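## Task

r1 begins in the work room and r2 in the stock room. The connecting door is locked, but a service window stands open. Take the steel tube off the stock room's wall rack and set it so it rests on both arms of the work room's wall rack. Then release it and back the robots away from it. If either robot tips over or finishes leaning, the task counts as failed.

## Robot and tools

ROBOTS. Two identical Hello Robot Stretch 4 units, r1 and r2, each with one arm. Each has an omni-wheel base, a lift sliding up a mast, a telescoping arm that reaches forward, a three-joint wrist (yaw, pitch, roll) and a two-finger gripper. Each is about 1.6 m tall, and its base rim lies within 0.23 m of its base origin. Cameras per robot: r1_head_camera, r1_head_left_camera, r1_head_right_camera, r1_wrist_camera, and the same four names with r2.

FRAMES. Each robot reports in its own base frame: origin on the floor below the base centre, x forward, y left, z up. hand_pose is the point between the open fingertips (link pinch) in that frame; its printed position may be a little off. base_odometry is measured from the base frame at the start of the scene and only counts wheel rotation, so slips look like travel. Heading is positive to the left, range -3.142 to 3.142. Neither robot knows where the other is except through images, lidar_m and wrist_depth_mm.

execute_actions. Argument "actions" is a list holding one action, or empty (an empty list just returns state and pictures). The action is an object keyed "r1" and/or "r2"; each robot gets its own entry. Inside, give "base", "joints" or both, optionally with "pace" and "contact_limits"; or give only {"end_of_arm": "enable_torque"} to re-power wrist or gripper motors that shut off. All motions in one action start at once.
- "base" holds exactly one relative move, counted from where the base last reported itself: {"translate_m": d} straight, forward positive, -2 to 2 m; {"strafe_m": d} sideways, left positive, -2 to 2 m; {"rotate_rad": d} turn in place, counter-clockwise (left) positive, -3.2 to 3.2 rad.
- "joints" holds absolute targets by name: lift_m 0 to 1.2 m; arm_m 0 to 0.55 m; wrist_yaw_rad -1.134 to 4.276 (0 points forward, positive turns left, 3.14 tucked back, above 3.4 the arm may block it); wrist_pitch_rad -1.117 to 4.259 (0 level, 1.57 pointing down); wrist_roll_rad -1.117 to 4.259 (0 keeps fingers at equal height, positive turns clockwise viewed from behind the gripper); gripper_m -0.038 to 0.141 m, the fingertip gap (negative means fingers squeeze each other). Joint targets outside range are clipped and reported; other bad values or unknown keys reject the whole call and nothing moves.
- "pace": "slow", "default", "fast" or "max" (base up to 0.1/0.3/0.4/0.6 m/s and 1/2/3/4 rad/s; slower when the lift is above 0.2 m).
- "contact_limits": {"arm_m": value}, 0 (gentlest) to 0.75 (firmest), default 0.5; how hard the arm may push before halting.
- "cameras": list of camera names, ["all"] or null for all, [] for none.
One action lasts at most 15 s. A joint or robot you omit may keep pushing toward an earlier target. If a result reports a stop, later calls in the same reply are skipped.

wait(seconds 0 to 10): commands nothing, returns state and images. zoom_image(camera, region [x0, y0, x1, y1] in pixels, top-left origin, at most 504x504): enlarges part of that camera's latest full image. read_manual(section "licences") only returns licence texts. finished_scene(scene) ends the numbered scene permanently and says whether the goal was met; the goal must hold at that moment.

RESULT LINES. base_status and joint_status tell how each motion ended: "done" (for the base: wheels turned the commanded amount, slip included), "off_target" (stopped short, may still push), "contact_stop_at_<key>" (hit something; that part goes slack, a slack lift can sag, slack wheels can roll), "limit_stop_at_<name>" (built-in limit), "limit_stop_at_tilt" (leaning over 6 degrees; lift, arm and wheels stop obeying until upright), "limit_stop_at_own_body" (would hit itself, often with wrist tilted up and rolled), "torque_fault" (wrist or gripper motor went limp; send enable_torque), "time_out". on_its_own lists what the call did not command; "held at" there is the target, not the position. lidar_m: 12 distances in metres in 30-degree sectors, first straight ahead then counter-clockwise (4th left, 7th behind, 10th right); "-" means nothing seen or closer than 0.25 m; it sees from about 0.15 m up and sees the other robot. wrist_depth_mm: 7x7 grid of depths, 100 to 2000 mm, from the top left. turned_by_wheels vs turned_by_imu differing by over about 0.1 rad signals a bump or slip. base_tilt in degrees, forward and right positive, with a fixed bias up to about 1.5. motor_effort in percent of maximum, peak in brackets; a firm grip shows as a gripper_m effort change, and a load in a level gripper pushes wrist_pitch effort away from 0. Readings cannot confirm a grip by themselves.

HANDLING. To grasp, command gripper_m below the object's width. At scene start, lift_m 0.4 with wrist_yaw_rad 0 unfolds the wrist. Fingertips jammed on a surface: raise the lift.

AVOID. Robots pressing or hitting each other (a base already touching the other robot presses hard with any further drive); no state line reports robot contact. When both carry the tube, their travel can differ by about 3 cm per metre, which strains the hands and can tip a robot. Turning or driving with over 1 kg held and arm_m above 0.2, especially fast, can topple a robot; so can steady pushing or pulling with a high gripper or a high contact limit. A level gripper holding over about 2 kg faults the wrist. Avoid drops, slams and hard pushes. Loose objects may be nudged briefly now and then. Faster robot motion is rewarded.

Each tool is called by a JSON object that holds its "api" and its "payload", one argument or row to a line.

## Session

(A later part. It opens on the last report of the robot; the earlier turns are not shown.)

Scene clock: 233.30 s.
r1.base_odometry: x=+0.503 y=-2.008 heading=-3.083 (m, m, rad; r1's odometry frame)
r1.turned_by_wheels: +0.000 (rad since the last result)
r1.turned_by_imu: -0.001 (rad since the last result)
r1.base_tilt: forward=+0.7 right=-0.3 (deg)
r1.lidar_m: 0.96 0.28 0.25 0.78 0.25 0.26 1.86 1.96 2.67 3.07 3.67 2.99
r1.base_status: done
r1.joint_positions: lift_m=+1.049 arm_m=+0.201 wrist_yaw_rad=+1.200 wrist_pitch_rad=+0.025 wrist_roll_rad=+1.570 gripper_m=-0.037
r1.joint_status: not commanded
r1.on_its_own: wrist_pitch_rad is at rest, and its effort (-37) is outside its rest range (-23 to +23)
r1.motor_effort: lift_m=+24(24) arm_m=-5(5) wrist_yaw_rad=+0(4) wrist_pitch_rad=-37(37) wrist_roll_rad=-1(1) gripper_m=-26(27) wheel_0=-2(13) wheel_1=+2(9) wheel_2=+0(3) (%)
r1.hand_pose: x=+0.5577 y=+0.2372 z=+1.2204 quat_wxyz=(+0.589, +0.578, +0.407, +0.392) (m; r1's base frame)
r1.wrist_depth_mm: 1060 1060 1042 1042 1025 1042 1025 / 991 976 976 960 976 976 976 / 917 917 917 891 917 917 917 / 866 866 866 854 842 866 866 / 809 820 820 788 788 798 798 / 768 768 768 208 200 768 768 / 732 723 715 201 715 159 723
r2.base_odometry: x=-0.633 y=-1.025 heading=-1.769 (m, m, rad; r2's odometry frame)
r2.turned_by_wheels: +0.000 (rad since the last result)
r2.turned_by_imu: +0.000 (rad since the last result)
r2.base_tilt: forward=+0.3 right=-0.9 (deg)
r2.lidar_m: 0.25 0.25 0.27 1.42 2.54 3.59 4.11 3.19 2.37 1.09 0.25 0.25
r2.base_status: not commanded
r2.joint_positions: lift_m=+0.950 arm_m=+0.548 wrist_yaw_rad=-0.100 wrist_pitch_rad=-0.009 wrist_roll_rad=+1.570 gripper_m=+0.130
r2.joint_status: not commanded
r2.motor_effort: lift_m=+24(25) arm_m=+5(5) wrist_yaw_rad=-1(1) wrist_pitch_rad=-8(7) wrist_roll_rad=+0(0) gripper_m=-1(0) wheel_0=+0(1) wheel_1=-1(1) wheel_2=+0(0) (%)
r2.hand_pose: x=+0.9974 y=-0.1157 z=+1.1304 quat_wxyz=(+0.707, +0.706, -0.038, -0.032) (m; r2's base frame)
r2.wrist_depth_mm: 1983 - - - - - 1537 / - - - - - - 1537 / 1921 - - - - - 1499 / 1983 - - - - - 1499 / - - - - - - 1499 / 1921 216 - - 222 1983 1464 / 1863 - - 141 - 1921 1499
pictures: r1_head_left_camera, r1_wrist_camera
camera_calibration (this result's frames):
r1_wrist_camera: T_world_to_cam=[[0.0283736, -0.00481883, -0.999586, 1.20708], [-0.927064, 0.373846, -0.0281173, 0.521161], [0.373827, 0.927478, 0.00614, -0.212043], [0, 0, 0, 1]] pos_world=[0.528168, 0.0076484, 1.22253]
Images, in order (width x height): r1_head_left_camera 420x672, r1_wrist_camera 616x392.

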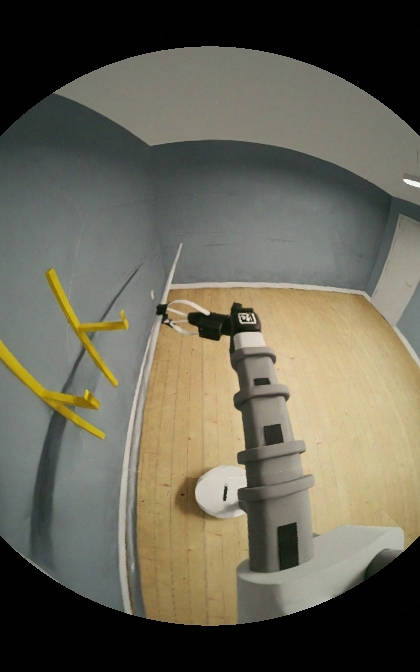

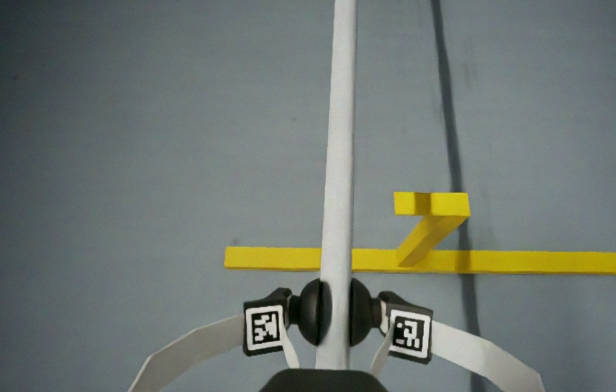

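{"api": "execute_actions", "payload": {
  "actions": [
    {"r1":{"base":{"strafe_m":0.33},"joints":{"arm_m":0.17}}}
  ],
  "cameras": ["r1_head_left_camera"]
}}

{"api": "execute_actions", "payload": {
  "actions": [
    {"r1":{"joints":{"lift_m":0.93},"pace":"slow"}}
  ],
  "cameras": ["r1_wrist_camera","r1_head_left_camera"]
}}

Scene clock: 239.33 s.
r1.base_odometry: x=+0.522 y=-2.338 heading=-3.083 (m, m, rad; r1's odometry frame)
r1.turned_by_wheels: +0.000 (rad since the last result)
r1.turned_by_imu: -0.002 (rad since the last result)
r1.base_tilt: forward=+0.7 right=-0.3 (deg)
r1.lidar_m: 0.70 0.31 0.25 0.26 0.28 0.33 1.84 1.96 2.67 3.61 4.01 2.98
r1.base_status: done
r1.joint_positions: lift_m=+1.049 arm_m=+0.171 wrist_yaw_rad=+1.199 wrist_pitch_rad=+0.025 wrist_roll_rad=+1.570 gripper_m=-0.037
r1.joint_status: all done
r1.on_its_own: wrist_pitch_rad is at rest, and its effort (-37) is outside its rest range (-23 to +23)
r1.motor_effort: lift_m=+24(24) arm_m=-6(6) wrist_yaw_rad=+2(3) wrist_pitch_rad=-37(37) wrist_roll_rad=-1(1) gripper_m=-26(25) wheel_0=-1(17) wheel_1=+2(5) wheel_2=+0(1) (%)
r1.hand_pose: x=+0.5281 y=+0.2370 z=+1.2204 quat_wxyz=(+0.589, +0.579, +0.406, +0.392) (m; r1's base frame)
r1.wrist_depth_mm: 615 615 609 615 609 609 272 / 569 569 564 559 569 559 310 / 535 530 535 525 530 418 530 / 500 500 488 480 488 488 488 / 473 473 473 469 473 469 473 / 449 449 449 208 201 445 445 / 424 421 413 203 418 159 424
r2.base_odometry: x=-0.633 y=-1.025 heading=-1.769 (m, m, rad; r2's odometry frame)
r2.turned_by_wheels: +0.000 (rad since the last result)
r2.turned_by_imu: +0.001 (rad since the last result)
r2.base_tilt: forward=+0.3 right=-0.8 (deg)
r2.lidar_m: 0.25 0.25 0.26 1.42 2.56 3.57 4.10 3.19 2.38 1.10 0.25 0.25
r2.base_status: not commanded
r2.joint_positions: lift_m=+0.950 arm_m=+0.548 wrist_yaw_rad=-0.100 wrist_pitch_rad=-0.009 wrist_roll_rad=+1.570 gripper_m=+0.130
r2.joint_status: not commanded
r2.motor_effort: lift_m=+24(24) arm_m=+5(5) wrist_yaw_rad=-1(1) wrist_pitch_rad=-8(8) wrist_roll_rad=+0(0) gripper_m=+0(0) wheel_0=+0(1) wheel_1=-1(1) wheel_2=+0(0) (%)
r2.hand_pose: x=+0.9974 y=-0.1157 z=+1.1304 quat_wxyz=(+0.707, +0.706, -0.038, -0.032) (m; r2's base frame)
r2.wrist_depth_mm: 1921 - - - - - 1499 / - - - - - - 1537 / 1983 - - - - - 1537 / 1983 - - - - - 1537 / 1921 - - - - - 1464 / 1808 214 - - 223 1921 1464 / 1863 - - 141 - 1921 1464
pictures: r1_head_left_camera
Images, in order (width x height): r1_head_left_camera 420x672.

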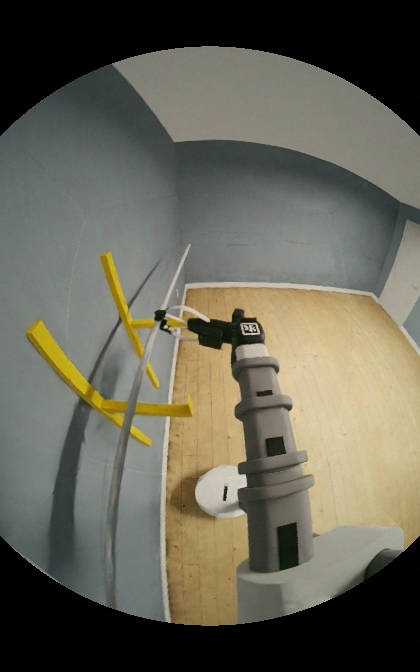

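Scene clock: 241.17 s.
r1.base_odometry: x=+0.522 y=-2.338 heading=-3.083 (m, m, rad; r1's odometry frame)
r1.turned_by_wheels: +0.000 (rad since the last result)
r1.turned_by_imu: -0.001 (rad since the last result)
r1.base_tilt: forward=+0.9 right=-0.4 (deg)
r1.lidar_m: 0.71 0.32 0.25 0.25 0.26 0.34 1.83 1.96 2.68 3.60 4.01 2.97
r1.base_status: not commanded
r1.joint_positions: lift_m=+0.930 arm_m=+0.171 wrist_yaw_rad=+1.200 wrist_pitch_rad=+0.025 wrist_roll_rad=+1.570 gripper_m=-0.037
r1.joint_status: all done
r1.on_its_own: wrist_pitch_rad is at rest, and its effort (-37) is outside its rest range (-23 to +23)
r1.motor_effort: lift_m=+17(22) arm_m=-6(6) wrist_yaw_rad=+1(2) wrist_pitch_rad=-37(38) wrist_roll_rad=+0(1) gripper_m=-24(25) wheel_0=-1(1) wheel_1=+2(2) wheel_2=+0(0) (%)
r1.hand_pose: x=+0.5279 y=+0.2371 z=+1.1010 quat_wxyz=(+0.589, +0.578, +0.407, +0.392) (m; r1's base frame)
r1.wrist_depth_mm: 615 609 615 615 270 609 615 / 569 569 569 559 330 564 569 / 535 530 535 525 488 530 525 / 500 488 488 480 488 488 488 / 473 473 469 466 473 473 473 / 449 449 449 208 200 445 445 / 424 421 415 202 415 159 424
r2.base_odometry: x=-0.633 y=-1.025 heading=-1.769 (m, m, rad; r2's odometry frame)
r2.turned_by_wheels: +0.000 (rad since the last result)
r2.turned_by_imu: +0.000 (rad since the last result)
r2.base_tilt: forward=+0.4 right=-0.9 (deg)
r2.lidar_m: 0.25 0.25 0.25 1.41 2.54 3.57 4.11 3.19 2.37 1.09 0.25 0.25
r2.base_status: not commanded
r2.joint_positions: lift_m=+0.950 arm_m=+0.548 wrist_yaw_rad=-0.100 wrist_pitch_rad=-0.009 wrist_roll_rad=+1.570 gripper_m=+0.130
r2.joint_status: not commanded
r2.motor_effort: lift_m=+25(25) arm_m=+5(5) wrist_yaw_rad=-2(1) wrist_pitch_rad=-7(8) wrist_roll_rad=+0(0) gripper_m=+2(0) wheel_0=+0(1) wheel_1=-1(1) wheel_2=+0(0) (%)
r2.hand_pose: x=+0.9974 y=-0.1157 z=+1.1304 quat_wxyz=(+0.707, +0.706, -0.038, -0.032) (m; r2's base frame)
r2.wrist_depth_mm: 1983 - - - - - 1537 / - - - - - - 1499 / 1921 - - - - - 1537 / 1983 - - - - - 1499 / 1921 - - - - - 1537 / 1863 215 - - 222 1983 1499 / 1808 - - 141 - 1983 1499
pictures: r1_head_left_camera, r1_wrist_camera
camera_calibration (this result's frames):
r1_wrist_camera: T_world_to_cam=[[0.0283175, -0.00496876, -0.999587, 1.0886], [-0.926904, 0.374244, -0.0281188, 0.490037], [0.374229, 0.927317, 0.0059921, -0.200109], [0, 0, 0, 1]] pos_world=[0.498277, 0.00757993, 1.10313]
Images, in order (width x height): r1_head_left_camera 420x672, r1_wrist_camera 616x392.

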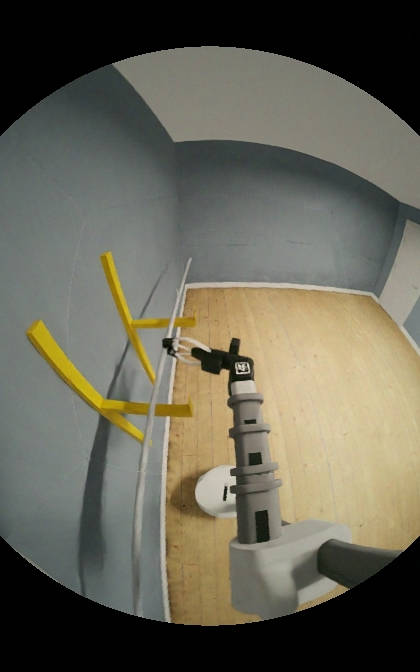

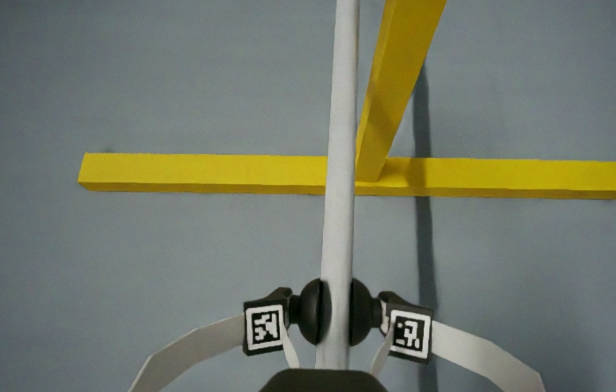

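{"api": "execute_actions", "payload": {
  "actions": [
    {"r1":{"joints":{"lift_m":0.9},"pace":"slow"}}
  ],
  "cameras": []
}}

{"api": "execute_actions", "payload": {
  "actions": [
    {"r1":{"joints":{"gripper_m":0.07}}}
  ],
  "cameras": ["r1_wrist_camera"]
}}

{"api": "execute_actions", "payload": {
  "actions": [
    {"r1":{"base":{"strafe_m":-0.6},"pace":"fast"}}
  ],
  "cameras": ["r1_wrist_camera","r1_head_left_camera"]
}}

Scene clock: 247.53 s.
r1.base_odometry: x=+0.522 y=-2.338 heading=-3.083 (m, m, rad; r1's odometry frame)
r1.turned_by_wheels: +0.000 (rad since the last result)
r1.turned_by_imu: -0.003 (rad since the last result)
r1.base_tilt: forward=+0.8 right=-0.3 (deg)
r1.lidar_m: 0.70 0.31 0.25 0.44 0.25 0.33 1.84 1.95 2.67 3.59 3.99 2.98
r1.base_status: not commanded
r1.joint_positions: lift_m=+0.900 arm_m=+0.171 wrist_yaw_rad=+1.200 wrist_pitch_rad=+0.021 wrist_roll_rad=+1.569 gripper_m=-0.037
r1.joint_status: all done
r1.on_its_own: wrist_pitch_rad is at rest, and its effort (-25) is outside its rest range (-23 to +23)
r1.motor_effort: lift_m=+16(14) arm_m=-6(6) wrist_yaw_rad=+0(0) wrist_pitch_rad=-25(38) wrist_roll_rad=+3(2) gripper_m=-26(25) wheel_0=-1(1) wheel_1=+2(2) wheel_2=+0(0) (%)
r1.hand_pose: x=+0.5279 y=+0.2372 z=+1.0723 quat_wxyz=(+0.588, +0.579, +0.405, +0.393) (m; r1's base frame)
r1.wrist_depth_mm: 615 615 615 597 591 609 603 / 574 569 569 554 559 569 564 / 535 535 535 488 525 525 530 / 496 492 492 477 488 488 488 / 477 477 473 462 469 473 473 / 449 452 449 208 198 442 442 / 424 421 418 204 413 157 421
r2.base_odometry: x=-0.633 y=-1.025 heading=-1.769 (m, m, rad; r2's odometry frame)
r2.turned_by_wheels: +0.000 (rad since the last result)
r2.turned_by_imu: +0.001 (rad since the last result)
r2.base_tilt: forward=+0.3 right=-0.9 (deg)
r2.lidar_m: 0.25 0.25 0.27 1.43 2.54 3.59 4.12 3.19 2.37 1.07 0.25 0.25
r2.base_status: not commanded
r2.joint_positions: lift_m=+0.950 arm_m=+0.548 wrist_yaw_rad=-0.100 wrist_pitch_rad=-0.009 wrist_roll_rad=+1.570 gripper_m=+0.130
r2.joint_status: not commanded
r2.motor_effort: lift_m=+24(24) arm_m=+5(4) wrist_yaw_rad=-2(1) wrist_pitch_rad=-8(8) wrist_roll_rad=+1(0) gripper_m=+0(0) wheel_0=+0(1) wheel_1=-1(1) wheel_2=+0(0) (%)
r2.hand_pose: x=+0.9974 y=-0.1157 z=+1.1304 quat_wxyz=(+0.707, +0.706, -0.038, -0.032) (m; r2's base frame)
r2.wrist_depth_mm: 1983 - - - - - 1537 / - - - - - - 1499 / 1983 - - - - - 1537 / 1983 - - - - - 1537 / 1921 - - - - - 1464 / 1921 216 - - 222 1983 1430 / 1863 - - 141 - 1863 1499
pictures: none
No camera images: the call's "cameras" was empty. Leave "cameras" out to get every camera's image.

Scene clock: 249.30 s.
r1.base_odometry: x=+0.522 y=-2.338 heading=-3.083 (m, m, rad; r1's odometry frame)
r1.turned_by_wheels: +0.000 (rad since the last result)
r1.turned_by_imu: -0.001 (rad since the last result)
r1.base_tilt: forward=+0.9 right=-0.4 (deg)
r1.lidar_m: 0.70 0.32 0.33 0.31 0.35 0.51 1.83 1.96 2.67 3.60 4.02 2.98
r1.base_status: not commanded
r1.joint_positions: lift_m=+0.900 arm_m=+0.171 wrist_yaw_rad=+1.200 wrist_pitch_rad=+0.015 wrist_roll_rad=+1.570 gripper_m=+0.070
r1.joint_status: all done
r1.motor_effort: lift_m=+16(15) arm_m=-6(6) wrist_yaw_rad=+2(2) wrist_pitch_rad=-6(31) wrist_roll_rad=+1(2) gripper_m=-4(28) wheel_0=-1(1) wheel_1=+2(2) wheel_2=+0(0) (%)
r1.hand_pose: x=+0.5279 y=+0.2372 z=+1.0742 quat_wxyz=(+0.587, +0.580, +0.403, +0.395) (m; r1's base frame)
r1.wrist_depth_mm: 615 621 615 609 268 603 603 / 580 574 569 559 554 569 559 / 544 539 530 530 521 525 521 / 500 496 492 484 488 484 480 / 480 477 473 473 469 469 466 / 449 452 214 445 217 442 442 / 430 430 421 271 418 415 421
r2.base_odometry: x=-0.633 y=-1.025 heading=-1.769 (m, m, rad; r2's odometry frame)
r2.turned_by_wheels: +0.000 (rad since the last result)
r2.turned_by_imu: +0.000 (rad since the last result)
r2.base_tilt: forward=+0.3 right=-0.9 (deg)
r2.lidar_m: 0.25 0.25 0.27 1.43 2.54 3.57 4.09 3.20 2.37 1.10 0.25 0.25
r2.base_status: not commanded
r2.joint_positions: lift_m=+0.950 arm_m=+0.548 wrist_yaw_rad=-0.100 wrist_pitch_rad=-0.009 wrist_roll_rad=+1.570 gripper_m=+0.130
r2.joint_status: not commanded
r2.motor_effort: lift_m=+24(24) arm_m=+5(4) wrist_yaw_rad=-2(1) wrist_pitch_rad=-8(8) wrist_roll_rad=+0(0) gripper_m=+0(0) wheel_0=+0(0) wheel_1=-1(0) wheel_2=+0(0) (%)
r2.hand_pose: x=+0.9974 y=-0.1157 z=+1.1304 quat_wxyz=(+0.707, +0.706, -0.038, -0.032) (m; r2's base frame)
r2.wrist_depth_mm: - - - - - - 1537 / - - - - - - 1499 / 1921 - - - - - 1537 / 1983 - - - - - 1499 / 1983 - - - - - 1499 / 1863 215 - - 223 1921 1430 / 1863 - - 140 - 1921 1464
pictures: r1_wrist_camera
camera_calibration (this result's frames):
r1_wrist_camera: T_world_to_cam=[[0.0329013, 0.00488948, -0.999447, 1.05691], [-0.926805, 0.374447, -0.0286781, 0.489725], [0.3741, 0.927235, 0.0168514, -0.211578], [0, 0, 0, 1]] pos_world=[0.498257, 0.00763917, 1.07394]
Images, in order (width x height): r1_wrist_camera 616x392.

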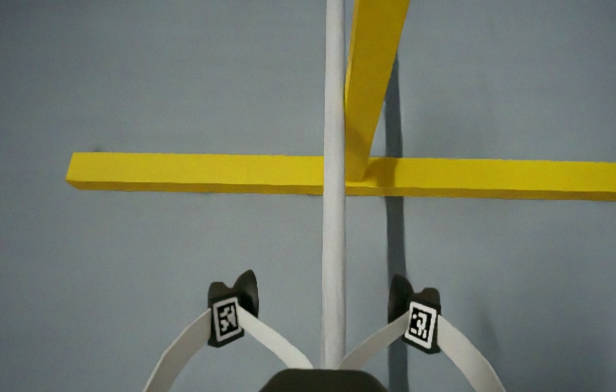

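Scene clock: 252.17 s.
r1.base_odometry: x=+0.487 y=-1.739 heading=-3.083 (m, m, rad; r1's odometry frame)
r1.turned_by_wheels: +0.000 (rad since the last result)
r1.turned_by_imu: -0.002 (rad since the last result)
r1.base_tilt: forward=+0.8 right=-0.4 (deg)
r1.lidar_m: 2.88 1.40 0.77 0.99 1.08 1.52 1.86 1.95 2.67 2.88 3.38 2.99
r1.base_status: done
r1.joint_positions: lift_m=+0.900 arm_m=+0.171 wrist_yaw_rad=+1.200 wrist_pitch_rad=+0.014 wrist_roll_rad=+1.570 gripper_m=+0.070
r1.joint_status: not commanded
r1.motor_effort: lift_m=+16(16) arm_m=-6(6) wrist_yaw_rad=+1(0) wrist_pitch_rad=-6(7) wrist_roll_rad=+2(2) gripper_m=-4(4) wheel_0=+4(15) wheel_1=-2(17) wheel_2=+0(0) (%)
r1.hand_pose: x=+0.5279 y=+0.2372 z=+1.0742 quat_wxyz=(+0.587, +0.580, +0.403, +0.395) (m; r1's base frame)
r1.wrist_depth_mm: 1430 1430 1430 1397 1397 1430 1397 / 1336 1336 1336 1336 1308 1281 1308 / 1255 1229 1205 1229 1229 1229 1229 / 1182 1182 1160 1138 1160 1160 1138 / 1078 1098 1078 1078 1098 1078 1060 / 1060 1042 215 1042 217 1042 1008 / 991 991 976 917 976 960 960
r2.base_odometry: x=-0.633 y=-1.025 heading=-1.769 (m, m, rad; r2's odometry frame)
r2.turned_by_wheels: +0.000 (rad since the last result)
r2.turned_by_imu: +0.000 (rad since the last result)
r2.base_tilt: forward=+0.4 right=-0.9 (deg)
r2.lidar_m: 0.25 0.25 0.27 1.42 2.55 3.57 4.12 3.17 2.37 1.08 0.25 0.25
r2.base_status: not commanded
r2.joint_positions: lift_m=+0.950 arm_m=+0.548 wrist_yaw_rad=-0.100 wrist_pitch_rad=-0.009 wrist_roll_rad=+1.570 gripper_m=+0.130
r2.joint_status: not commanded
r2.motor_effort: lift_m=+24(25) arm_m=+5(5) wrist_yaw_rad=-1(1) wrist_pitch_rad=-8(8) wrist_roll_rad=+0(0) gripper_m=+0(1) wheel_0=+0(0) wheel_1=-1(1) wheel_2=+0(0) (%)
r2.hand_pose: x=+0.9974 y=-0.1157 z=+1.1304 quat_wxyz=(+0.707, +0.706, -0.038, -0.032) (m; r2's base frame)
r2.wrist_depth_mm: - - - - - - 1499 / - - - - - - 1537 / 1921 - - - - - 1537 / 1983 - - - - - 1499 / 1983 - - - - - 1499 / 1863 214 - - 222 1983 1464 / 1863 - - 141 - 1921 1464
pictures: r1_head_left_camera, r1_wrist_camera
camera_calibration (this result's frames):
r1_wrist_camera: T_world_to_cam=[[0.0329168, 0.00494957, -0.999446, 1.05691], [-0.92677, 0.374533, -0.0286684, 0.489701], [0.374184, 0.9272, 0.0169156, -0.211676], [0, 0, 0, 1]] pos_world=[0.498256, 0.00762522, 1.07394]
Images, in order (width x height): r1_head_left_camera 420x672, r1_wrist_camera 616x392.

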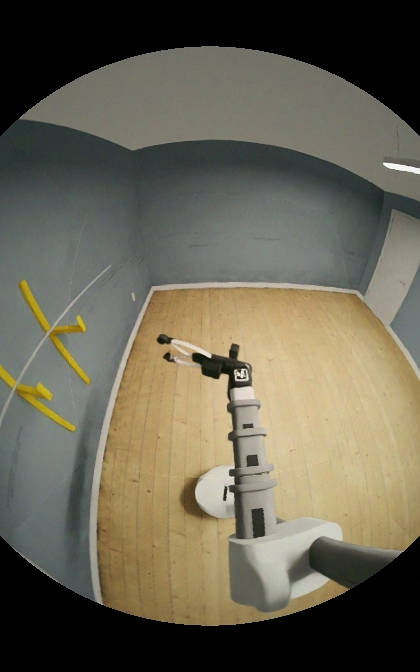

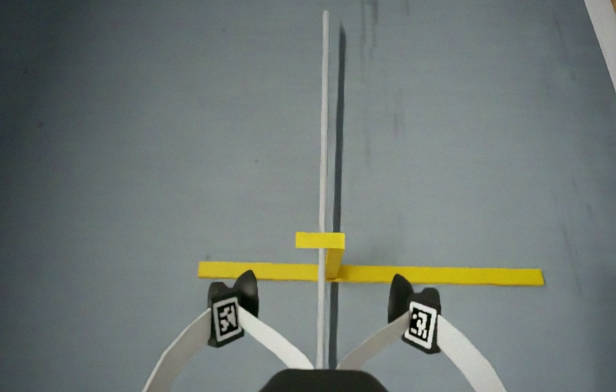

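{"api": "finished_scene", "payload": {
  "scene": 1
}}

The scene is finished: the task was done.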